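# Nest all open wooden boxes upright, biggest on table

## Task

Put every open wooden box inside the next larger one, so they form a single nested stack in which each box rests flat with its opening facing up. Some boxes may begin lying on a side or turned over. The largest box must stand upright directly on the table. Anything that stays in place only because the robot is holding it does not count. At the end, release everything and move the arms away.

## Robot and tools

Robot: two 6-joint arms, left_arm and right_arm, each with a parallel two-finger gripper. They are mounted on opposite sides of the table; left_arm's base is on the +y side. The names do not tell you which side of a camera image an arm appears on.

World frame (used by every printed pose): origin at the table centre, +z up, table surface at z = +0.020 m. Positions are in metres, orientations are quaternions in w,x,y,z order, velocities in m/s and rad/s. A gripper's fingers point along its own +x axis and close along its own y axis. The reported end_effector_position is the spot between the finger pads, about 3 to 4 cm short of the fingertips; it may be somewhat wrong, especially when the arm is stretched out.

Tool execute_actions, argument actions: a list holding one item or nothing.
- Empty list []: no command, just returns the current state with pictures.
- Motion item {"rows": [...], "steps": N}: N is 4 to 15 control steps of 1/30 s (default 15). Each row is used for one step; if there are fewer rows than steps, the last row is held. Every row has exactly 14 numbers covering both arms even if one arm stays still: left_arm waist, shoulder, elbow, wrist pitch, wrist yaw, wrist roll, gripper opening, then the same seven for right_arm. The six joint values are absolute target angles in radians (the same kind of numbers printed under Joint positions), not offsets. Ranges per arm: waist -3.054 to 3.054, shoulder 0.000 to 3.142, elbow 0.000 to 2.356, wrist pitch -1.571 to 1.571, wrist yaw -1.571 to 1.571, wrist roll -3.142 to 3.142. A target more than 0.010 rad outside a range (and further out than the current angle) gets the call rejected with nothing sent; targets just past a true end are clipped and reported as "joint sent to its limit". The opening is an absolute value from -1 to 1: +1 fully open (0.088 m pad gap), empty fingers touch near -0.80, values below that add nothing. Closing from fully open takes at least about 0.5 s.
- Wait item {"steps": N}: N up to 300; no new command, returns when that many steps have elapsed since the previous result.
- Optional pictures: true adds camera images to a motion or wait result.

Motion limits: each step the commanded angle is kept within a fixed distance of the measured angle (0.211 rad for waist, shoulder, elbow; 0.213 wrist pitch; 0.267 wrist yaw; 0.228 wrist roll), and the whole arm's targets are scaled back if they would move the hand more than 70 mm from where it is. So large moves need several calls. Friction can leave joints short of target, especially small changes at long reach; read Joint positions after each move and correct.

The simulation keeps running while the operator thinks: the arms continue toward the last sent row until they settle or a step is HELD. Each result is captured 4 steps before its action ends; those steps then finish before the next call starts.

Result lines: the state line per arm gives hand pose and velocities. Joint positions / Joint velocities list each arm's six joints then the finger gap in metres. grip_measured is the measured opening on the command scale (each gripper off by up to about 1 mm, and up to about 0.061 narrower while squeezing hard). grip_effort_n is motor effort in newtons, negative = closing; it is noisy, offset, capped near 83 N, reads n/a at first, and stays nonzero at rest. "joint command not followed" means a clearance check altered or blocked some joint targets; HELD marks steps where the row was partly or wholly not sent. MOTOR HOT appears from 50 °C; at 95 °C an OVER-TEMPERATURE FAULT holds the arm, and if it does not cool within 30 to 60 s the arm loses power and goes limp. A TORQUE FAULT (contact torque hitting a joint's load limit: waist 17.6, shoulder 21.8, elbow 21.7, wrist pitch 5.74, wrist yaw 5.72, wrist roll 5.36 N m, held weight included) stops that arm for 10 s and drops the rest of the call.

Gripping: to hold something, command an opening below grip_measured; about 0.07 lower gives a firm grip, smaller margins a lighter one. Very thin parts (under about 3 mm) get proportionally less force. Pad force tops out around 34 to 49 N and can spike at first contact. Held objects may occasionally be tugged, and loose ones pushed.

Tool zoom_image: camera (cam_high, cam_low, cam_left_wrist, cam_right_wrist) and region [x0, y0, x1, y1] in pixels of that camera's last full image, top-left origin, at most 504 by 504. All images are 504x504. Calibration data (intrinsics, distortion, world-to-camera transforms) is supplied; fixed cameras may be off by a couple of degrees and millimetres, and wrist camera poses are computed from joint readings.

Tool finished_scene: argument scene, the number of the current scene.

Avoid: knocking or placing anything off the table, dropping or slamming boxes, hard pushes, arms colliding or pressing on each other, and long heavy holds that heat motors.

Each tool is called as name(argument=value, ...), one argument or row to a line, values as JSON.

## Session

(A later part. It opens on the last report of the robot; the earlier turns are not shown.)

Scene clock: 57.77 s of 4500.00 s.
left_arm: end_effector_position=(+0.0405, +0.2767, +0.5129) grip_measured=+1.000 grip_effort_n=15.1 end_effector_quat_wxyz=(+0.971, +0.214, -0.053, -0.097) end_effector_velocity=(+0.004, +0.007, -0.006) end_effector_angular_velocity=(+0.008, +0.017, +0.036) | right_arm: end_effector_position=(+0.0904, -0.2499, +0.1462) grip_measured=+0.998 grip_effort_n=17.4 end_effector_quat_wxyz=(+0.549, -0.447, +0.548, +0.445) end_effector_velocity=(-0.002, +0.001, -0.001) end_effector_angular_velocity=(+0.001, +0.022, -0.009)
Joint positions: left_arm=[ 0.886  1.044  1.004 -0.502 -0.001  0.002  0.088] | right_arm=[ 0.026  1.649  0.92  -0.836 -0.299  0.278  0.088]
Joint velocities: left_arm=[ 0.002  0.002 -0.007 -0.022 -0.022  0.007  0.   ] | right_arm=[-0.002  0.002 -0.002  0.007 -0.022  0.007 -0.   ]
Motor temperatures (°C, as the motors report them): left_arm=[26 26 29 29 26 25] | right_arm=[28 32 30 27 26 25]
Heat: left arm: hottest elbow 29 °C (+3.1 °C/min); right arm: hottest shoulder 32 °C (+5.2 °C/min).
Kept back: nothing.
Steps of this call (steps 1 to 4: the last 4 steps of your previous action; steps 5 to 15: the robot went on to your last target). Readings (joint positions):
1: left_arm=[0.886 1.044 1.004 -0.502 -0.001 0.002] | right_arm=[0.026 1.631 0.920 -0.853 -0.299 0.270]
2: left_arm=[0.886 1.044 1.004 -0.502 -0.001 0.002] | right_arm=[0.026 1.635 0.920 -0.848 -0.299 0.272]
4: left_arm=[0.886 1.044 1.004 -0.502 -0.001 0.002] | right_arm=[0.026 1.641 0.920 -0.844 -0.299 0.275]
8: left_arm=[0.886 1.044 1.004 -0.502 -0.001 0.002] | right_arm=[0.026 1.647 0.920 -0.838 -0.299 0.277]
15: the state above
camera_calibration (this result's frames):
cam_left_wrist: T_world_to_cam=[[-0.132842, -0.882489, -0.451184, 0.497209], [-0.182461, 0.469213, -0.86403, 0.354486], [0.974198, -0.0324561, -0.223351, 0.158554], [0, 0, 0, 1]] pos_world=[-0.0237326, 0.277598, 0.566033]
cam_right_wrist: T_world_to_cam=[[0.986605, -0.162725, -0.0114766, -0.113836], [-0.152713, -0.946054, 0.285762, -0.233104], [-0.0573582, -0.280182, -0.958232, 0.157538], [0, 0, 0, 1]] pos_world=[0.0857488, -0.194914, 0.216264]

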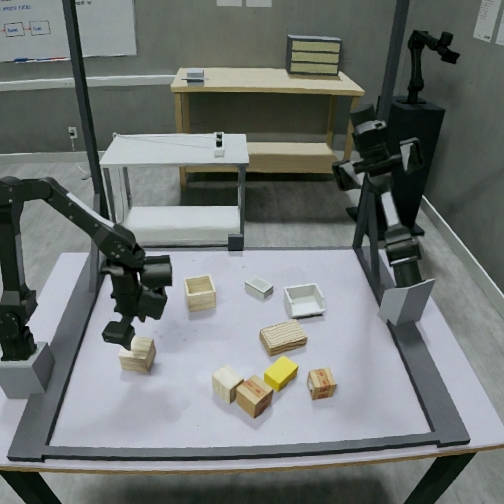

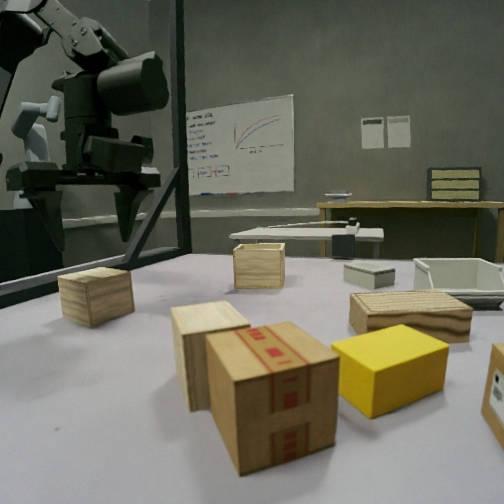

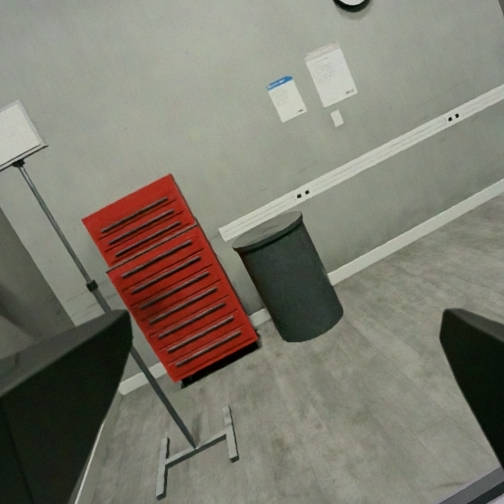

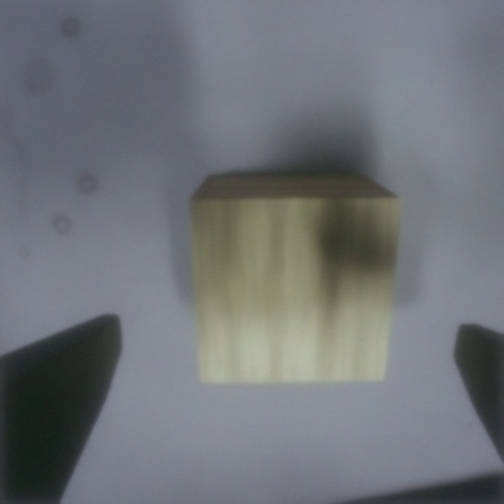

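execute_actions(
  actions=[
    {"rows":[[0.9,1.0,1.0,-0.5,0,0,1,0.118,1.86,0.805,-0.485,-0.3,0.37,1]],"steps":15},
  ],
)

execute_actions(
  actions=[
    {"steps":12},
  ],
  pictures=true,
)

Scene clock: 58.23 s of 4500.00 s.
left_arm: end_effector_position=(+0.0405, +0.2767, +0.5129) grip_measured=+1.000 grip_effort_n=15.1 end_effector_quat_wxyz=(+0.971, +0.214, -0.053, -0.097) end_effector_velocity=(-0.000, +0.002, +0.002) end_effector_angular_velocity=(-0.024, -0.010, +0.014) | right_arm: end_effector_position=(+0.0881, -0.2435, +0.0731) grip_measured=+0.998 grip_effort_n=17.4 end_effector_quat_wxyz=(+0.548, -0.447, +0.547, +0.448) end_effector_velocity=(-0.009, +0.040, +0.000) end_effector_angular_velocity=(+0.184, +0.052, +0.034)
Joint positions: left_arm=[ 0.886  1.044  1.004 -0.502 -0.001  0.002  0.088] | right_arm=[ 0.112  1.844  0.816 -0.507 -0.299  0.363  0.088]
Joint velocities: left_arm=[-0.002 -0.002 -0.002  0.007 -0.022 -0.022  0.   ] | right_arm=[-0.002 -0.002 -0.002  0.198 -0.022  0.022 -0.   ]
Motor temperatures (°C, as the motors report them): left_arm=[26 26 29 29 26 25] | right_arm=[28 32 30 27 26 25]
Heat: left arm: hottest elbow 29 °C (+3.1 °C/min); right arm: hottest shoulder 32 °C (+5.2 °C/min).
Steps of this call (steps 1 to 3: the robot went on to your last target; steps 4 to 14: the first 11 steps of this action). Readings (joint positions):
4: left_arm=[0.886 1.044 1.004 -0.502 -0.001 0.002] | right_arm=[0.030 1.665 0.914 -0.818 -0.299 0.290]
5: left_arm=[0.886 1.044 1.004 -0.502 -0.001 0.002] | right_arm=[0.044 1.690 0.903 -0.757 -0.299 0.308]
7: left_arm=[0.886 1.044 1.004 -0.502 -0.001 0.002] | right_arm=[0.079 1.767 0.874 -0.655 -0.299 0.334]
11: left_arm=[0.886 1.044 1.004 -0.502 -0.001 0.002] | right_arm=[0.110 1.839 0.818 -0.546 -0.299 0.357]
14: the state above

Scene clock: 58.63 s of 4500.00 s.
left_arm: end_effector_position=(+0.0405, +0.2767, +0.5129) grip_measured=+1.000 grip_effort_n=15.1 end_effector_quat_wxyz=(+0.971, +0.214, -0.053, -0.097) end_effector_velocity=(+0.000, +0.001, -0.002) end_effector_angular_velocity=(-0.005, +0.006, +0.007) | right_arm: end_effector_position=(+0.0873, -0.2403, +0.0717) grip_measured=+0.998 grip_effort_n=17.9 end_effector_quat_wxyz=(+0.549, -0.444, +0.544, +0.453) end_effector_velocity=(+0.003, -0.007, -0.000) end_effector_angular_velocity=(-0.023, -0.012, -0.003)
Joint positions: left_arm=[ 0.886  1.044  1.004 -0.502 -0.001  0.002  0.088] | right_arm=[ 0.114  1.849  0.816 -0.488 -0.299  0.367  0.088]
Joint velocities: left_arm=[-0.002 -0.002 -0.002 -0.007 -0.007 -0.007  0.   ] | right_arm=[-0.002 -0.002 -0.007 -0.022  0.007 -0.007 -0.   ]
Motor temperatures (°C, as the motors report them): left_arm=[26 26 29 29 26 25] | right_arm=[28 32 30 27 26 25]
Heat: left arm: hottest elbow 29 °C (+3.1 °C/min); right arm: hottest shoulder 32 °C (+5.1 °C/min).
Kept back: nothing.
Steps of this call (steps 1 to 4: the last 4 steps of your previous action; steps 5 to 12: the robot went on to your last target). Readings (joint positions):
1: left_arm=[0.886 1.044 1.004 -0.502 -0.001 0.002] | right_arm=[0.112 1.844 0.816 -0.502 -0.299 0.364]
2: left_arm=[0.886 1.044 1.004 -0.502 -0.001 0.002] | right_arm=[0.112 1.844 0.816 -0.499 -0.299 0.365]
4: left_arm=[0.886 1.044 1.004 -0.502 -0.001 0.002] | right_arm=[0.113 1.847 0.816 -0.494 -0.299 0.366]
8: left_arm=[0.886 1.044 1.004 -0.502 -0.001 0.002] | right_arm=[0.114 1.848 0.816 -0.489 -0.299 0.367]
12: the state above
camera_calibration (this result's frames):
cam_left_wrist: T_world_to_cam=[[-0.132842, -0.882489, -0.451184, 0.497209], [-0.182461, 0.469213, -0.86403, 0.354486], [0.974198, -0.0324561, -0.223351, 0.158554], [0, 0, 0, 1]] pos_world=[-0.0237326, 0.277598, 0.566033]
cam_right_wrist: T_world_to_cam=[[0.987677, -0.155475, -0.0179072, -0.107975], [-0.144856, -0.951485, 0.271463, -0.204162], [-0.0592442, -0.265524, -0.962282, 0.0927016], [0, 0, 0, 1]] pos_world=[0.0825624, -0.18643, 0.142694]

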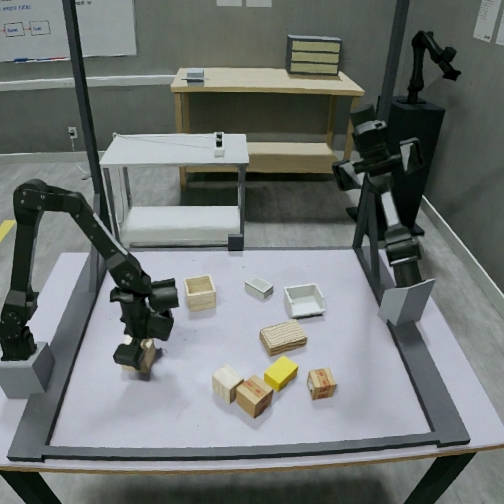

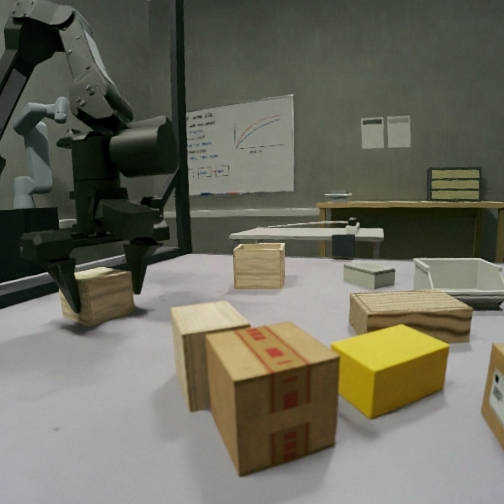

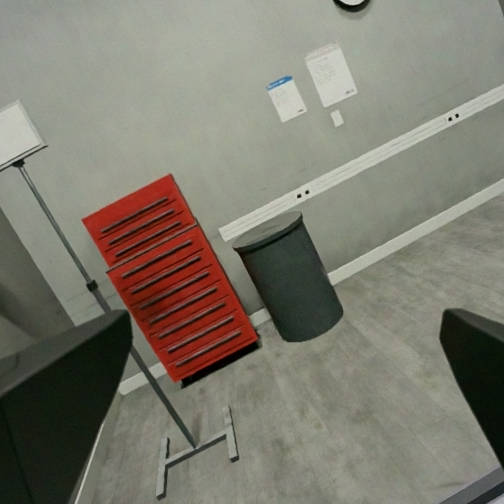

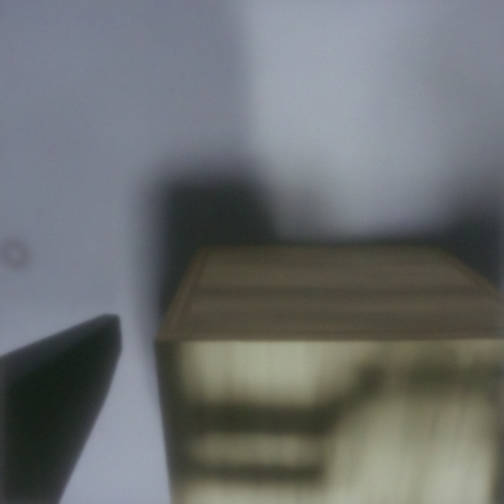

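Same transfer, then the lifted pose straight up after release.

execute_actions(
  actions=[
    {"rows":[[0.9,1.0,1.0,-0.5,0,0,1,0.114,1.85,0.816,-0.488,-0.3,0.367,0.45]],"steps":15},
  ],
)

execute_actions(
  actions=[
    {"rows":[[0.9,1.0,1.0,-0.5,0,0,1,0.07,1.74,0.88,-0.68,-0.3,0.367,0.45]],"steps":15},
  ],
)

execute_actions(
  actions=[
    {"rows":[[0.9,1.0,1.0,-0.5,0,0,1,0.06,2.11,1.42,-0.85,-0.302,0.85,0.45]],"steps":15},
  ],
)

execute_actions(
  actions=[
    {"steps":15},
  ],
)

execute_actions(
  actions=[
    {"rows":[[0.9,1.0,1.0,-0.5,0,0,1,0.089,2.22,1.409,-0.73,-0.302,0.88,0.45]],"steps":15},
  ],
)

execute_actions(
  actions=[
    {"rows":[[0.9,1.0,1.0,-0.5,0,0,1,0.089,2.22,1.409,-0.73,-0.302,0.88,1]],"steps":15},
  ],
)

execute_actions(
  actions=[
    {"rows":[[0.9,1.0,1.0,-0.5,0,0,1,0.089,2.22,1.409,-0.73,-0.302,0.88,1],[0.9,1.0,1.0,-0.5,0,0,1,0.089,2.22,1.409,-0.73,-0.302,0.88,1],[0.9,1.0,1.0,-0.5,0,0,1,0.089,2.22,1.409,-0.73,-0.302,0.88,1],[0.9,1.0,1.0,-0.5,0,0,1,0.089,2.22,1.409,-0.73,-0.302,0.88,1],[0.9,1.0,1.0,-0.5,0,0,1,0.06,2.11,1.42,-0.85,-0.302,0.85,1]],"steps":15},
  ],
)

execute_actions(
  actions=[
    {"rows":[[0.9,1.0,1.0,-0.5,0,0,1,0.0,1.95,1.46,-1.05,-0.302,0.8,1]],"steps":15},
  ],
)

execute_actions(
  actions=[
    {"rows":[[0.9,1.0,1.0,-0.5,0,0,1,0.0,1.4,1.1,-1.2,-0.302,0.8,1]],"steps":15},
  ],
)

execute_actions(
  actions=[
    {"steps":15},
  ],
  pictures=true,
)

Scene clock: 59.43 s of 4500.00 s.
left_arm: end_effector_position=(+0.0405, +0.2767, +0.5129) grip_measured=+1.000 grip_effort_n=15.1 end_effector_quat_wxyz=(+0.971, +0.214, -0.053, -0.097) end_effector_velocity=(-0.000, +0.000, +0.001) end_effector_angular_velocity=(-0.007, -0.012, +0.011) | right_arm: end_effector_position=(+0.0874, -0.2405, +0.0716) grip_measured=+0.548 grip_effort_n=-83.5 end_effector_quat_wxyz=(+0.549, -0.444, +0.545, +0.452) end_effector_velocity=(-0.002, +0.001, +0.000) end_effector_angular_velocity=(+0.005, +0.008, +0.012)
Joint positions: left_arm=[ 0.886  1.044  1.004 -0.502 -0.001  0.002  0.088] | right_arm=[ 0.114  1.849  0.815 -0.488 -0.299  0.368  0.066]
Joint velocities: left_arm=[-0.007 -0.002 -0.002  0.007 -0.022 -0.007  0.   ] | right_arm=[ 0.002 -0.002 -0.002  0.007 -0.007 -0.007 -0.   ]
Motor temperatures (°C, as the motors report them): left_arm=[26 26 29 29 26 25] | right_arm=[28 32 30 27 26 25]
Heat: left arm: hottest elbow 29 °C (+3.0 °C/min); right arm: hottest shoulder 32 °C (+5.0 °C/min).
Steps of this call (steps 1 to 13: the robot went on to your last target; steps 14 to 24: the first 11 steps of this action). Readings (joint positions):
14: left_arm=[0.886 1.044 1.004 -0.502 -0.001 0.002] | right_arm=[0.114 1.849 0.815 -0.487 -0.299 0.368]
15: left_arm=[0.886 1.044 1.004 -0.502 -0.001 0.002] | right_arm=[0.114 1.849 0.815 -0.487 -0.299 0.368]
17: left_arm=[0.886 1.044 1.004 -0.502 -0.001 0.002] | right_arm=[0.114 1.849 0.815 -0.487 -0.299 0.368]
21: left_arm=[0.886 1.044 1.004 -0.502 -0.001 0.002] | right_arm=[0.114 1.849 0.815 -0.488 -0.299 0.368]
24: the state above

Scene clock: 59.93 s of 4500.00 s.
left_arm: end_effector_position=(+0.0405, +0.2767, +0.5129) grip_measured=+1.000 grip_effort_n=15.1 end_effector_quat_wxyz=(+0.971, +0.214, -0.053, -0.097) end_effector_velocity=(+0.000, +0.001, -0.002) end_effector_angular_velocity=(-0.005, +0.006, +0.007) | right_arm: end_effector_position=(+0.0878, -0.2425, +0.1091) grip_measured=+0.548 grip_effort_n=-83.5 end_effector_quat_wxyz=(+0.558, -0.435, +0.556, +0.436) end_effector_velocity=(+0.002, -0.024, +0.000) end_effector_angular_velocity=(-0.104, -0.006, -0.027)
Joint positions: left_arm=[ 0.886  1.044  1.004 -0.502 -0.001  0.002  0.088] | right_arm=[ 0.074  1.75   0.873 -0.67  -0.299  0.368  0.066]
Joint velocities: left_arm=[-0.002 -0.002 -0.002 -0.007 -0.007 -0.007  0.   ] | right_arm=[-0.002 -0.002 -0.002 -0.11  -0.007 -0.007 -0.   ]
Motor temperatures (°C, as the motors report them): left_arm=[26 26 29 29 26 25] | right_arm=[28 32 30 27 26 25]
Heat: left arm: hottest elbow 29 °C (+3.0 °C/min); right arm: hottest shoulder 32 °C (+5.0 °C/min).
Steps of this call (steps 1 to 4: the last 4 steps of your previous action; steps 5 to 15: the first 11 steps of this action). Readings (joint positions):
5: left_arm=[0.886 1.044 1.004 -0.502 -0.001 0.002] | right_arm=[0.112 1.841 0.821 -0.507 -0.299 0.368]
6: left_arm=[0.886 1.044 1.004 -0.502 -0.001 0.002] | right_arm=[0.105 1.829 0.831 -0.561 -0.299 0.368]
8: left_arm=[0.886 1.044 1.004 -0.502 -0.001 0.002] | right_arm=[0.088 1.789 0.841 -0.616 -0.299 0.368]
12: left_arm=[0.886 1.044 1.004 -0.502 -0.001 0.002] | right_arm=[0.075 1.753 0.871 -0.654 -0.299 0.368]
15: the state above

Scene clock: 60.43 s of 4500.00 s.
left_arm: end_effector_position=(+0.0405, +0.2767, +0.5129) grip_measured=+1.000 grip_effort_n=15.1 end_effector_quat_wxyz=(+0.971, +0.214, -0.053, -0.097) end_effector_velocity=(-0.002, -0.000, +0.002) end_effector_angular_velocity=(-0.009, -0.012, -0.001) | right_arm: end_effector_position=(+0.0824, -0.1523, +0.1046) grip_measured=+0.548 grip_effort_n=-83.5 end_effector_quat_wxyz=(+0.638, -0.309, +0.646, +0.283) end_effector_velocity=(-0.080, +0.296, +0.159) end_effector_angular_velocity=(+0.808, +0.070, -0.081)
Joint positions: left_arm=[ 0.886  1.044  1.004 -0.502 -0.001  0.002  0.088] | right_arm=[ 0.062  2.084  1.33  -0.838 -0.299  0.806  0.066]
Joint velocities: left_arm=[-0.002 -0.007 -0.002  0.007 -0.007 -0.007  0.   ] | right_arm=[-0.002  0.071  0.911  0.007  0.007  0.33  -0.   ]
Motor temperatures (°C, as the motors report them): left_arm=[26 26 29 29 26 25] | right_arm=[28 32 30 27 26 25]
Heat: left arm: hottest elbow 29 °C (+2.0 °C/min); right arm: hottest shoulder 32 °C (+5.0 °C/min).
Steps of this call (steps 1 to 4: the last 4 steps of your previous action; steps 5 to 15: the first 11 steps of this action). Readings (joint positions):
5: left_arm=[0.886 1.044 1.004 -0.502 -0.001 0.002] | right_arm=[0.073 1.768 0.892 -0.707 -0.299 0.400]
6: left_arm=[0.886 1.044 1.004 -0.502 -0.001 0.002] | right_arm=[0.071 1.807 0.939 -0.760 -0.299 0.457]
8: left_arm=[0.886 1.044 1.004 -0.502 -0.001 0.002] | right_arm=[0.068 1.906 1.034 -0.786 -0.299 0.562]
12: left_arm=[0.886 1.044 1.004 -0.502 -0.001 0.002] | right_arm=[0.063 2.051 1.216 -0.831 -0.299 0.748]
15: the state above

Scene clock: 60.93 s of 4500.00 s.
left_arm: end_effector_position=(+0.0405, +0.2767, +0.5129) grip_measured=+1.000 grip_effort_n=14.7 end_effector_quat_wxyz=(+0.971, +0.214, -0.053, -0.097) end_effector_velocity=(-0.000, -0.000, -0.003) end_effector_angular_velocity=(-0.017, +0.010, +0.003) | right_arm: end_effector_position=(+0.0763, -0.1302, +0.1163) grip_measured=+0.548 grip_effort_n=-83.5 end_effector_quat_wxyz=(+0.648, -0.283, +0.644, +0.293) end_effector_velocity=(-0.000, +0.005, +0.005) end_effector_angular_velocity=(+0.013, +0.009, -0.011)
Joint positions: left_arm=[ 0.886  1.044  1.004 -0.502 -0.001  0.002  0.088] | right_arm=[ 0.062  2.098  1.409 -0.848 -0.299  0.847  0.066]
Joint velocities: left_arm=[-0.007 -0.002 -0.002 -0.007 -0.007 -0.022  0.   ] | right_arm=[-0.007 -0.002  0.017 -0.007 -0.007  0.007 -0.   ]
Motor temperatures (°C, as the motors report them): left_arm=[26 26 29 29 26 25] | right_arm=[28 32 30 27 26 25]
Heat: left arm: hottest elbow 29 °C (+2.0 °C/min); right arm: hottest shoulder 32 °C (+5.0 °C/min).
Kept back: nothing.
Steps of this call (steps 1 to 4: the last 4 steps of your previous action; steps 5 to 15: the robot went on to your last target). Readings (joint positions):
1: left_arm=[0.886 1.044 1.004 -0.502 -0.001 0.002] | right_arm=[0.062 2.085 1.357 -0.838 -0.299 0.817]
2: left_arm=[0.886 1.044 1.004 -0.502 -0.001 0.002] | right_arm=[0.062 2.085 1.377 -0.838 -0.299 0.825]
4: left_arm=[0.886 1.044 1.004 -0.502 -0.001 0.002] | right_arm=[0.062 2.085 1.401 -0.840 -0.299 0.835]
8: left_arm=[0.886 1.044 1.004 -0.502 -0.001 0.002] | right_arm=[0.062 2.093 1.407 -0.847 -0.299 0.844]
15: the state above

Scene clock: 61.30 s of 4500.00 s.
left_arm: end_effector_position=(+0.0405, +0.2767, +0.5129) grip_measured=+1.000 grip_effort_n=15.1 end_effector_quat_wxyz=(+0.971, +0.214, -0.053, -0.097) end_effector_velocity=(-0.001, -0.001, +0.003) end_effector_angular_velocity=(-0.023, -0.009, -0.002) | right_arm: end_effector_position=(+0.0775, -0.1185, +0.0767) grip_measured=+0.548 grip_effort_n=-83.5 end_effector_quat_wxyz=(+0.648, -0.281, +0.645, +0.293) end_effector_velocity=(+0.004, -0.001, +0.001) end_effector_angular_velocity=(-0.004, -0.008, -0.017)
Joint positions: left_arm=[ 0.886  1.044  1.004 -0.502 -0.001  0.002  0.088] | right_arm=[ 0.085  2.205  1.412 -0.733 -0.3    0.876  0.066]
Joint velocities: left_arm=[-0.002 -0.002  0.002  0.007 -0.007 -0.022  0.   ] | right_arm=[-0.007 -0.002 -0.002 -0.007  0.007  0.007 -0.   ]
Motor temperatures (°C, as the motors report them): left_arm=[26 26 29 29 26 25] | right_arm=[28 32 30 27 26 25]
Heat: left arm: hottest elbow 29 °C (+2.0 °C/min); right arm: hottest shoulder 32 °C (+5.1 °C/min).
Steps of this call (steps 1 to 11: the first 11 steps of this action). Readings (joint positions):
1: left_arm=[0.886 1.044 1.004 -0.502 -0.001 0.002] | right_arm=[0.063 2.107 1.409 -0.842 -0.299 0.852]
2: left_arm=[0.886 1.044 1.004 -0.502 -0.001 0.002] | right_arm=[0.065 2.121 1.411 -0.810 -0.299 0.859]
4: left_arm=[0.886 1.044 1.004 -0.502 -0.001 0.002] | right_arm=[0.073 2.160 1.417 -0.764 -0.299 0.867]
8: left_arm=[0.886 1.044 1.004 -0.502 -0.001 0.002] | right_arm=[0.085 2.205 1.412 -0.749 -0.300 0.875]
11: the state above

Scene clock: 61.80 s of 4500.00 s.
left_arm: end_effector_position=(+0.0405, +0.2767, +0.5129) grip_measured=+1.000 grip_effort_n=15.1 end_effector_quat_wxyz=(+0.971, +0.214, -0.053, -0.097) end_effector_velocity=(+0.002, +0.001, -0.003) end_effector_angular_velocity=(-0.005, +0.010, +0.010) | right_arm: end_effector_position=(+0.0776, -0.1185, +0.0758) grip_measured=+0.973 grip_effort_n=18.8 end_effector_quat_wxyz=(+0.648, -0.281, +0.645, +0.292) end_effector_velocity=(+0.002, +0.001, +0.000) end_effector_angular_velocity=(+0.009, -0.021, +0.011)
Joint positions: left_arm=[ 0.886  1.044  1.004 -0.502 -0.001  0.002  0.088] | right_arm=[ 0.085  2.208  1.412 -0.732 -0.3    0.878  0.087]
Joint velocities: left_arm=[-0.002  0.002 -0.002 -0.007 -0.007 -0.007  0.   ] | right_arm=[ 0.002 -0.002 -0.002  0.007  0.022 -0.007  0.01 ]
Motor temperatures (°C, as the motors report them): left_arm=[26 26 29 29 26 25] | right_arm=[28 32 30 27 26 25]
Heat: left arm: hottest elbow 29 °C (+2.0 °C/min); right arm: hottest shoulder 32 °C (+5.0 °C/min).
Steps of this call (steps 1 to 4: the last 4 steps of your previous action; steps 5 to 15: the first 11 steps of this action). Readings (joint positions):
5: left_arm=[0.886 1.044 1.004 -0.502 -0.001 0.002] | right_arm=[0.085 2.208 1.412 -0.733 -0.300 0.877]
6: left_arm=[0.886 1.044 1.004 -0.502 -0.001 0.002] | right_arm=[0.085 2.208 1.412 -0.733 -0.300 0.877]
8: left_arm=[0.886 1.044 1.004 -0.502 -0.001 0.002] | right_arm=[0.085 2.208 1.412 -0.733 -0.300 0.877]
12: left_arm=[0.886 1.044 1.004 -0.502 -0.001 0.002] | right_arm=[0.085 2.208 1.412 -0.733 -0.300 0.878]
15: the state above

Scene clock: 62.30 s of 4500.00 s.
left_arm: end_effector_position=(+0.0405, +0.2767, +0.5129) grip_measured=+1.000 grip_effort_n=15.1 end_effector_quat_wxyz=(+0.971, +0.214, -0.053, -0.097) end_effector_velocity=(-0.001, -0.002, +0.000) end_effector_angular_velocity=(-0.006, -0.001, -0.012) | right_arm: end_effector_position=(+0.0781, -0.1269, +0.1072) grip_measured=+0.997 grip_effort_n=18.4 end_effector_quat_wxyz=(+0.648, -0.282, +0.646, +0.288) end_effector_velocity=(-0.005, -0.001, +0.107) end_effector_angular_velocity=(+0.111, +0.018, -0.003)
Joint positions: left_arm=[ 0.886  1.044  1.004 -0.502 -0.001  0.002  0.088] | right_arm=[ 0.063  2.128  1.416 -0.83  -0.3    0.856  0.088]
Joint velocities: left_arm=[-0.002 -0.002 -0.002  0.007  0.007 -0.007  0.   ] | right_arm=[-0.071 -0.266  0.027 -0.198 -0.007 -0.037  0.   ]
Motor temperatures (°C, as the motors report them): left_arm=[26 26 29 29 26 25] | right_arm=[28 32 30 27 26 25]
Heat: left arm: hottest elbow 29 °C (+2.0 °C/min); right arm: hottest shoulder 32 °C (+5.1 °C/min).
Steps of this call (steps 1 to 4: the last 4 steps of your previous action; steps 5 to 15: the first 11 steps of this action). Readings (joint positions):
5: left_arm=[0.886 1.044 1.004 -0.502 -0.001 0.002] | right_arm=[0.085 2.208 1.412 -0.732 -0.300 0.878]
6: left_arm=[0.886 1.044 1.004 -0.502 -0.001 0.002] | right_arm=[0.085 2.208 1.412 -0.732 -0.300 0.878]
8: left_arm=[0.886 1.044 1.004 -0.502 -0.001 0.002] | right_arm=[0.085 2.208 1.412 -0.732 -0.300 0.878]
12: left_arm=[0.886 1.044 1.004 -0.502 -0.001 0.002] | right_arm=[0.074 2.165 1.412 -0.812 -0.300 0.863]
15: the state above

Scene clock: 62.80 s of 4500.00 s.
left_arm: end_effector_position=(+0.0405, +0.2767, +0.5129) grip_measured=+1.000 grip_effort_n=15.1 end_effector_quat_wxyz=(+0.971, +0.214, -0.053, -0.097) end_effector_velocity=(-0.002, -0.003, +0.002) end_effector_angular_velocity=(-0.007, -0.006, -0.014) | right_arm: end_effector_position=(+0.0804, -0.1420, +0.1855) grip_measured=+0.998 grip_effort_n=18.4 end_effector_quat_wxyz=(+0.653, -0.269, +0.642, +0.298) end_effector_velocity=(+0.000, -0.020, +0.001) end_effector_angular_velocity=(-0.086, +0.002, -0.007)
Joint positions: left_arm=[ 0.886  1.044  1.004 -0.502 -0.001  0.002  0.088] | right_arm=[-0.     1.95   1.462 -1.038 -0.301  0.805  0.088]
Joint velocities: left_arm=[-0.002 -0.002  0.002  0.007  0.007 -0.007  0.   ] | right_arm=[-0.002 -0.007 -0.002 -0.095 -0.007 -0.022 -0.   ]
Motor temperatures (°C, as the motors report them): left_arm=[26 27 29 29 26 25] | right_arm=[28 32 30 27 26 25]
Heat: left arm: hottest elbow 29 °C (+2.0 °C/min); right arm: hottest shoulder 32 °C (+5.0 °C/min).
Steps of this call (steps 1 to 4: the last 4 steps of your previous action; steps 5 to 15: the first 11 steps of this action). Readings (joint positions):
5: left_arm=[0.886 1.044 1.004 -0.502 -0.001 0.002] | right_arm=[0.059 2.106 1.420 -0.861 -0.300 0.845]
6: left_arm=[0.886 1.044 1.004 -0.502 -0.001 0.002] | right_arm=[0.052 2.091 1.422 -0.913 -0.301 0.835]
8: left_arm=[0.886 1.044 1.004 -0.502 -0.001 0.002] | right_arm=[0.029 2.036 1.423 -0.984 -0.301 0.821]
12: left_arm=[0.886 1.044 1.004 -0.502 -0.001 0.002] | right_arm=[0.000 1.959 1.459 -1.022 -0.301 0.808]
15: the state above

Scene clock: 63.30 s of 4500.00 s.
left_arm: end_effector_position=(+0.0405, +0.2767, +0.5129) grip_measured=+1.000 grip_effort_n=15.1 end_effector_quat_wxyz=(+0.971, +0.214, -0.053, -0.097) end_effector_velocity=(+0.003, +0.004, -0.004) end_effector_angular_velocity=(-0.006, +0.008, +0.025) | right_arm: end_effector_position=(+0.0716, -0.2598, +0.2313) grip_measured=+0.998 grip_effort_n=17.9 end_effector_quat_wxyz=(+0.650, -0.277, +0.647, +0.285) end_effector_velocity=(-0.066, -0.075, +0.217) end_effector_angular_velocity=(+0.831, +0.045, +0.268)
Joint positions: left_arm=[ 0.886  1.044  1.004 -0.502 -0.001  0.002  0.088] | right_arm=[-0.001  1.501  1.135 -1.192 -0.301  0.801  0.088]
Joint velocities: left_arm=[-0.002 -0.002 -0.012 -0.007 -0.022 -0.007  0.   ] | right_arm=[ 0.002 -1.092 -0.11  -0.11  -0.007 -0.007 -0.   ]
Motor temperatures (°C, as the motors report them): left_arm=[26 27 29 29 26 25] | right_arm=[28 32 30 27 26 25]
Heat: left arm: hottest elbow 29 °C (+2.0 °C/min); right arm: hottest shoulder 32 °C (+5.1 °C/min).
Steps of this call (steps 1 to 4: the last 4 steps of your previous action; steps 5 to 15: the first 11 steps of this action). Readings (joint positions):
5: left_arm=[0.886 1.044 1.004 -0.502 -0.001 0.002] | right_arm=[-0.000 1.934 1.449 -1.044 -0.301 0.802]
6: left_arm=[0.886 1.044 1.004 -0.502 -0.001 0.002] | right_arm=[-0.001 1.906 1.414 -1.073 -0.301 0.801]
8: left_arm=[0.886 1.044 1.004 -0.502 -0.001 0.002] | right_arm=[-0.001 1.820 1.322 -1.143 -0.301 0.801]
12: left_arm=[0.886 1.044 1.004 -0.502 -0.001 0.002] | right_arm=[-0.001 1.629 1.171 -1.186 -0.301 0.801]
15: the state above

Scene clock: 63.80 s of 4500.00 s.
left_arm: end_effector_position=(+0.0405, +0.2767, +0.5129) grip_measured=+1.000 grip_effort_n=15.1 end_effector_quat_wxyz=(+0.971, +0.214, -0.053, -0.097) end_effector_velocity=(-0.002, -0.000, -0.002) end_effector_angular_velocity=(-0.003, +0.002, +0.002) | right_arm: end_effector_position=(+0.0673, -0.2687, +0.2467) grip_measured=+0.998 grip_effort_n=18.4 end_effector_quat_wxyz=(+0.655, -0.262, +0.636, +0.313) end_effector_velocity=(-0.002, -0.006, +0.001) end_effector_angular_velocity=(-0.013, +0.004, +0.036)
Joint positions: left_arm=[ 0.886  1.044  1.004 -0.502 -0.001  0.002  0.088] | right_arm=[-0.001  1.407  1.114 -1.198 -0.301  0.801  0.088]
Joint velocities: left_arm=[-0.007 -0.007 -0.002 -0.007 -0.007 -0.007  0.   ] | right_arm=[ 0.002 -0.012 -0.002 -0.022 -0.007 -0.037 -0.   ]
Motor temperatures (°C, as the motors report them): left_arm=[26 27 29 29 26 25] | right_arm=[28 32 30 27 26 25]
Heat: left arm: hottest elbow 29 °C (+2.0 °C/min); right arm: hottest shoulder 32 °C (+5.0 °C/min).
Kept back: nothing.
Steps of this call (steps 1 to 4: the last 4 steps of your previous action; steps 5 to 15: the robot went on to your last target). Readings (joint positions):
1: left_arm=[0.886 1.044 1.004 -0.502 -0.001 0.002] | right_arm=[-0.001 1.469 1.133 -1.194 -0.301 0.801]
2: left_arm=[0.886 1.044 1.004 -0.502 -0.001 0.002] | right_arm=[-0.001 1.445 1.132 -1.194 -0.301 0.801]
4: left_arm=[0.886 1.044 1.004 -0.502 -0.001 0.002] | right_arm=[-0.001 1.420 1.128 -1.195 -0.301 0.801]
8: left_arm=[0.886 1.044 1.004 -0.502 -0.001 0.002] | right_arm=[-0.001 1.413 1.116 -1.198 -0.301 0.801]
15: the state above
camera_calibration (this result's frames):
cam_left_wrist: T_world_to_cam=[[-0.132842, -0.882489, -0.451184, 0.497209], [-0.182461, 0.469213, -0.86403, 0.354486], [0.974198, -0.0324561, -0.223351, 0.158554], [0, 0, 0, 1]] pos_world=[-0.0237326, 0.277598, 0.566033]
cam_right_wrist: T_world_to_cam=[[0.770457, -0.634133, -0.0653551, -0.191781], [-0.606857, -0.760967, 0.229464, -0.188965], [-0.195244, -0.137131, -0.97112, 0.298118], [0, 0, 0, 1]] pos_world=[0.0912904, -0.224529, 0.320336]

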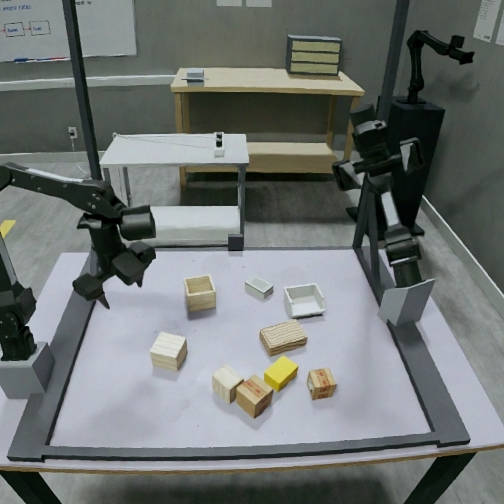

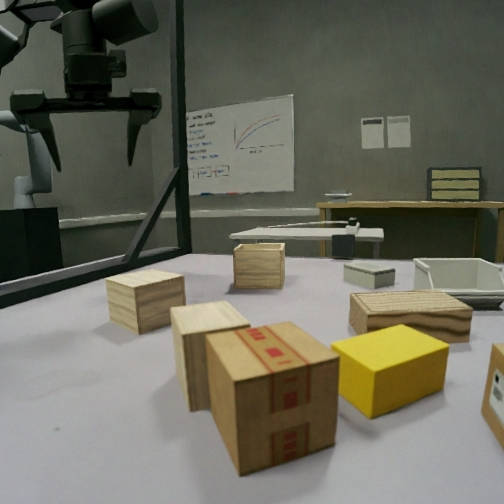

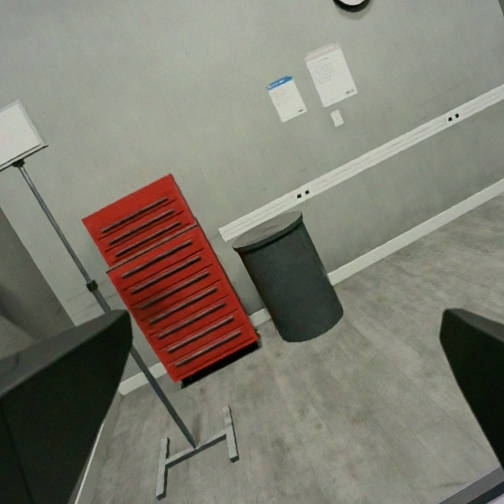

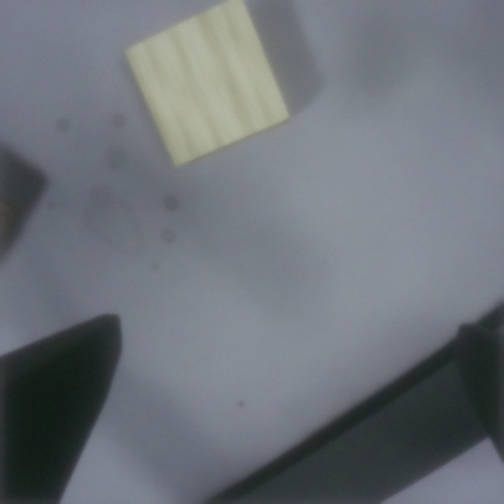

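Good. Reorient high, then lower to hover.

execute_actions(
  actions=[
    {"rows":[[0.9,1.0,1.0,-0.5,0,0,1,0.509,1.3,0.766,0.5,1.175,0.78,1]],"steps":15},
  ],
)

execute_actions(
  actions=[
    {"steps":50},
  ],
)

execute_actions(
  actions=[
    {"rows":[[0.9,1.0,1.0,-0.5,0,0,1,0.509,2.165,0.766,0.84,1.175,0.78,1]],"steps":15},
  ],
)

execute_actions(
  actions=[
    {"steps":35},
  ],
  pictures=true,
)

Scene clock: 64.33 s of 4500.00 s.
left_arm: end_effector_position=(+0.0405, +0.2767, +0.5129) grip_measured=+1.000 grip_effort_n=15.1 end_effector_quat_wxyz=(+0.971, +0.214, -0.053, -0.097) end_effector_velocity=(+0.001, +0.004, -0.004) end_effector_angular_velocity=(+0.008, +0.014, +0.018) | right_arm: end_effector_position=(+0.0525, -0.2493, +0.1929) grip_measured=+0.998 grip_effort_n=17.9 end_effector_quat_wxyz=(+0.755, -0.352, +0.311, +0.457) end_effector_velocity=(-0.082, +0.268, +0.165) end_effector_angular_velocity=(+1.976, -0.766, +0.509)
Joint positions: left_arm=[ 0.886  1.044  1.004 -0.502 -0.001  0.002  0.088] | right_arm=[ 0.456  1.317  0.791 -0.677  0.346  0.782  0.088]
Joint velocities: left_arm=[ 0.002 -0.002 -0.002 -0.022 -0.007  0.007  0.   ] | right_arm=[ 0.54  -0.076 -0.11   1.458  1.766 -0.007 -0.   ]
Motor temperatures (°C, as the motors report them): left_arm=[26 27 29 29 26 25] | right_arm=[28 32 30 27 26 25]
Heat: left arm: hottest elbow 29 °C (+2.0 °C/min); right arm: hottest shoulder 32 °C (+5.1 °C/min).
Steps of this call (steps 1 to 5: the robot went on to your last target; steps 6 to 16: the first 11 steps of this action). Readings (joint positions):
6: left_arm=[0.886 1.044 1.004 -0.502 -0.001 0.002] | right_arm=[0.013 1.395 1.094 -1.167 -0.264 0.801]
7: left_arm=[0.886 1.044 1.004 -0.502 -0.001 0.002] | right_arm=[0.058 1.370 1.050 -1.100 -0.191 0.795]
9: left_arm=[0.886 1.044 1.004 -0.502 -0.001 0.002] | right_arm=[0.161 1.333 0.959 -1.016 -0.077 0.789]
13: left_arm=[0.886 1.044 1.004 -0.502 -0.001 0.002] | right_arm=[0.357 1.321 0.821 -0.826 0.168 0.784]
16: the state above

Scene clock: 66.00 s of 4500.00 s.
left_arm: end_effector_position=(+0.0405, +0.2767, +0.5129) grip_measured=+1.000 grip_effort_n=15.1 end_effector_quat_wxyz=(+0.971, +0.214, -0.053, -0.097) end_effector_velocity=(+0.001, +0.001, -0.001) end_effector_angular_velocity=(-0.005, +0.006, +0.007) | right_arm: end_effector_position=(+0.0304, -0.1700, +0.3880) grip_measured=+0.998 grip_effort_n=17.9 end_effector_quat_wxyz=(+0.841, +0.265, +0.045, +0.470) end_effector_velocity=(+0.001, +0.001, -0.001) end_effector_angular_velocity=(-0.007, -0.004, +0.013)
Joint positions: left_arm=[ 0.886  1.044  1.004 -0.502 -0.001  0.002  0.088] | right_arm=[0.506 1.304 0.78  0.498 1.17  0.78  0.088]
Joint velocities: left_arm=[-0.002  0.002  0.002 -0.007 -0.007 -0.007  0.   ] | right_arm=[-0.007 -0.002 -0.007  0.007 -0.022 -0.007 -0.   ]
Motor temperatures (°C, as the motors report them): left_arm=[26 27 29 29 26 25] | right_arm=[28 32 30 27 26 25]
Heat: left arm: hottest elbow 29 °C (+2.0 °C/min); right arm: hottest shoulder 32 °C (+5.0 °C/min).
Kept back: nothing.
Steps of this call (steps 1 to 4: the last 4 steps of your previous action; steps 5 to 45: the robot went on to your last target; steps 46 to 50: nothing new was sent). Readings (joint positions):
1: left_arm=[0.886 1.044 1.004 -0.502 -0.001 0.002] | right_arm=[0.471 1.315 0.788 -0.627 0.407 0.782]
2: left_arm=[0.886 1.044 1.004 -0.502 -0.001 0.002] | right_arm=[0.480 1.312 0.787 -0.578 0.468 0.782]
4: left_arm=[0.886 1.044 1.004 -0.502 -0.001 0.002] | right_arm=[0.492 1.309 0.785 -0.479 0.591 0.782]
8: left_arm=[0.886 1.044 1.004 -0.502 -0.001 0.002] | right_arm=[0.501 1.308 0.782 -0.281 0.836 0.781]
50: the state above
All arms were judged still, so your last target was given up. Only a new action makes them travel on or press farther. Fingers that are still opening or closing keep moving.

Scene clock: 66.37 s of 4500.00 s.
left_arm: end_effector_position=(+0.0405, +0.2767, +0.5129) grip_measured=+1.000 grip_effort_n=15.1 end_effector_quat_wxyz=(+0.971, +0.214, -0.053, -0.097) end_effector_velocity=(+0.002, +0.001, -0.002) end_effector_angular_velocity=(+0.008, -0.002, +0.006) | right_arm: end_effector_position=(+0.0339, -0.1157, +0.2694) grip_measured=+0.998 grip_effort_n=17.9 end_effector_quat_wxyz=(+0.867, +0.198, +0.033, +0.457) end_effector_velocity=(+0.087, +0.080, -0.431) end_effector_angular_velocity=(-0.905, -0.583, -0.283)
Joint positions: left_arm=[ 0.886  1.044  1.004 -0.502 -0.001  0.002  0.088] | right_arm=[0.506 1.77  0.781 0.817 1.179 0.78  0.088]
Joint velocities: left_arm=[-0.002 -0.002 -0.012  0.007 -0.007  0.007  0.   ] | right_arm=[-0.002  1.267 -0.007  0.168 -0.007 -0.007  0.   ]
Motor temperatures (°C, as the motors report them): left_arm=[26 27 29 29 26 25] | right_arm=[28 32 30 27 26 25]
Heat: left arm: hottest elbow 29 °C (+2.0 °C/min); right arm: hottest shoulder 32 °C (+5.1 °C/min).
Steps of this call (steps 1 to 11: the first 11 steps of this action). Readings (joint positions):
1: left_arm=[0.886 1.044 1.004 -0.502 -0.001 0.002] | right_arm=[0.506 1.323 0.779 0.531 1.175 0.779]
2: left_arm=[0.886 1.044 1.004 -0.502 -0.001 0.002] | right_arm=[0.505 1.357 0.782 0.598 1.180 0.780]
4: left_arm=[0.886 1.044 1.004 -0.502 -0.001 0.002] | right_arm=[0.506 1.447 0.785 0.686 1.180 0.780]
8: left_arm=[0.886 1.044 1.004 -0.502 -0.001 0.002] | right_arm=[0.506 1.639 0.782 0.791 1.179 0.780]
11: the state above

Scene clock: 67.53 s of 4500.00 s.
left_arm: end_effector_position=(+0.0405, +0.2767, +0.5129) grip_measured=+1.000 grip_effort_n=15.1 end_effector_quat_wxyz=(+0.971, +0.214, -0.053, -0.097) end_effector_velocity=(-0.000, -0.000, +0.001) end_effector_angular_velocity=(-0.022, -0.004, +0.000) | right_arm: end_effector_position=(+0.0773, -0.1171, +0.1364) grip_measured=+0.998 grip_effort_n=17.9 end_effector_quat_wxyz=(+0.907, +0.021, +0.008, +0.421) end_effector_velocity=(+0.004, -0.000, +0.001) end_effector_angular_velocity=(-0.013, -0.018, -0.017)
Joint positions: left_arm=[ 0.886  1.044  1.004 -0.502 -0.001  0.002  0.088] | right_arm=[0.506 2.152 0.768 0.838 1.178 0.78  0.088]
Joint velocities: left_arm=[-0.002 -0.002 -0.002  0.007 -0.007 -0.022  0.   ] | right_arm=[-0.007 -0.002  0.002 -0.022  0.007 -0.007 -0.   ]
Motor temperatures (°C, as the motors report them): left_arm=[26 27 29 29 26 25] | right_arm=[28 32 30 27 26 25]
Heat: left arm: hottest elbow 29 °C (+2.0 °C/min); right arm: hottest shoulder 32 °C (+4.0 °C/min).
Kept back: nothing.
Steps of this call (steps 1 to 4: the last 4 steps of your previous action; steps 5 to 30: the robot went on to your last target; steps 31 to 35: nothing new was sent). Readings (joint positions):
1: left_arm=[0.886 1.044 1.004 -0.502 -0.001 0.002] | right_arm=[0.506 1.812 0.781 0.822 1.179 0.780]
2: left_arm=[0.886 1.044 1.004 -0.502 -0.001 0.002] | right_arm=[0.506 1.854 0.781 0.826 1.179 0.780]
4: left_arm=[0.886 1.044 1.004 -0.502 -0.001 0.002] | right_arm=[0.506 1.938 0.780 0.831 1.179 0.780]
8: left_arm=[0.886 1.044 1.004 -0.502 -0.001 0.002] | right_arm=[0.506 2.088 0.776 0.834 1.178 0.780]
35: the state above
All arms were judged still, so your last target was given up. Only a new action makes them travel on or press farther. Fingers that are still opening or closing keep moving.
camera_calibration (this result's frames):
cam_left_wrist: T_world_to_cam=[[-0.132842, -0.882489, -0.451184, 0.497209], [-0.182461, 0.469213, -0.86403, 0.354486], [0.974198, -0.0324561, -0.223351, 0.158554], [0, 0, 0, 1]] pos_world=[-0.0237326, 0.277598, 0.566033]
cam_right_wrist: T_world_to_cam=[[0.773177, -0.63418, -0.0035903, -0.119233], [-0.181551, -0.215911, -0.959386, 0.150841], [0.607648, 0.742427, -0.282073, 0.160771], [0, 0, 0, 1]] pos_world=[0.0218811, -0.162407, 0.189636]

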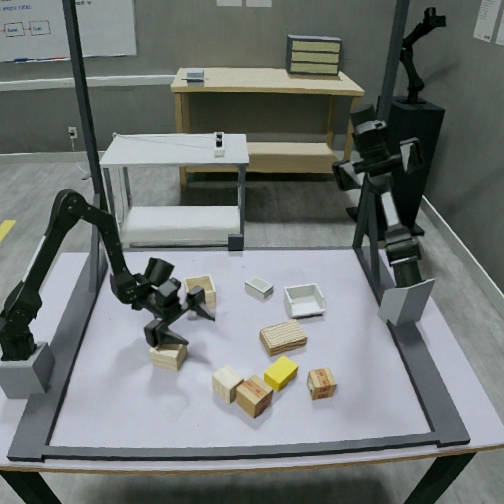

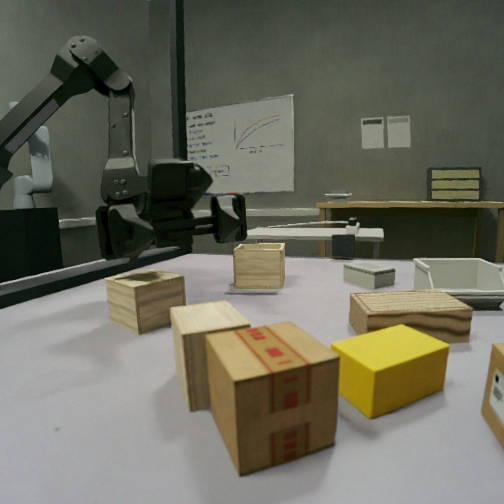

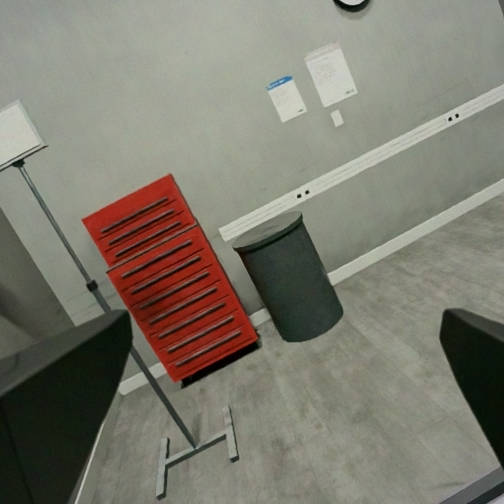

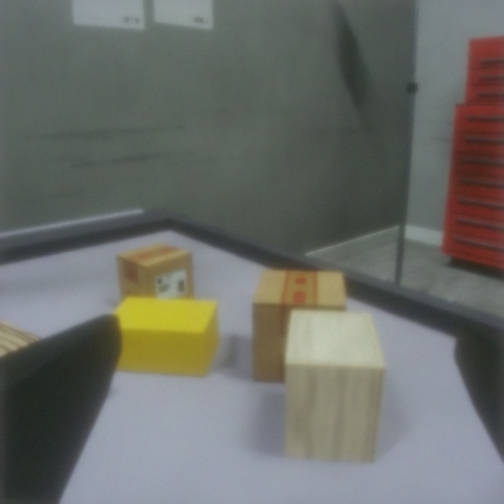

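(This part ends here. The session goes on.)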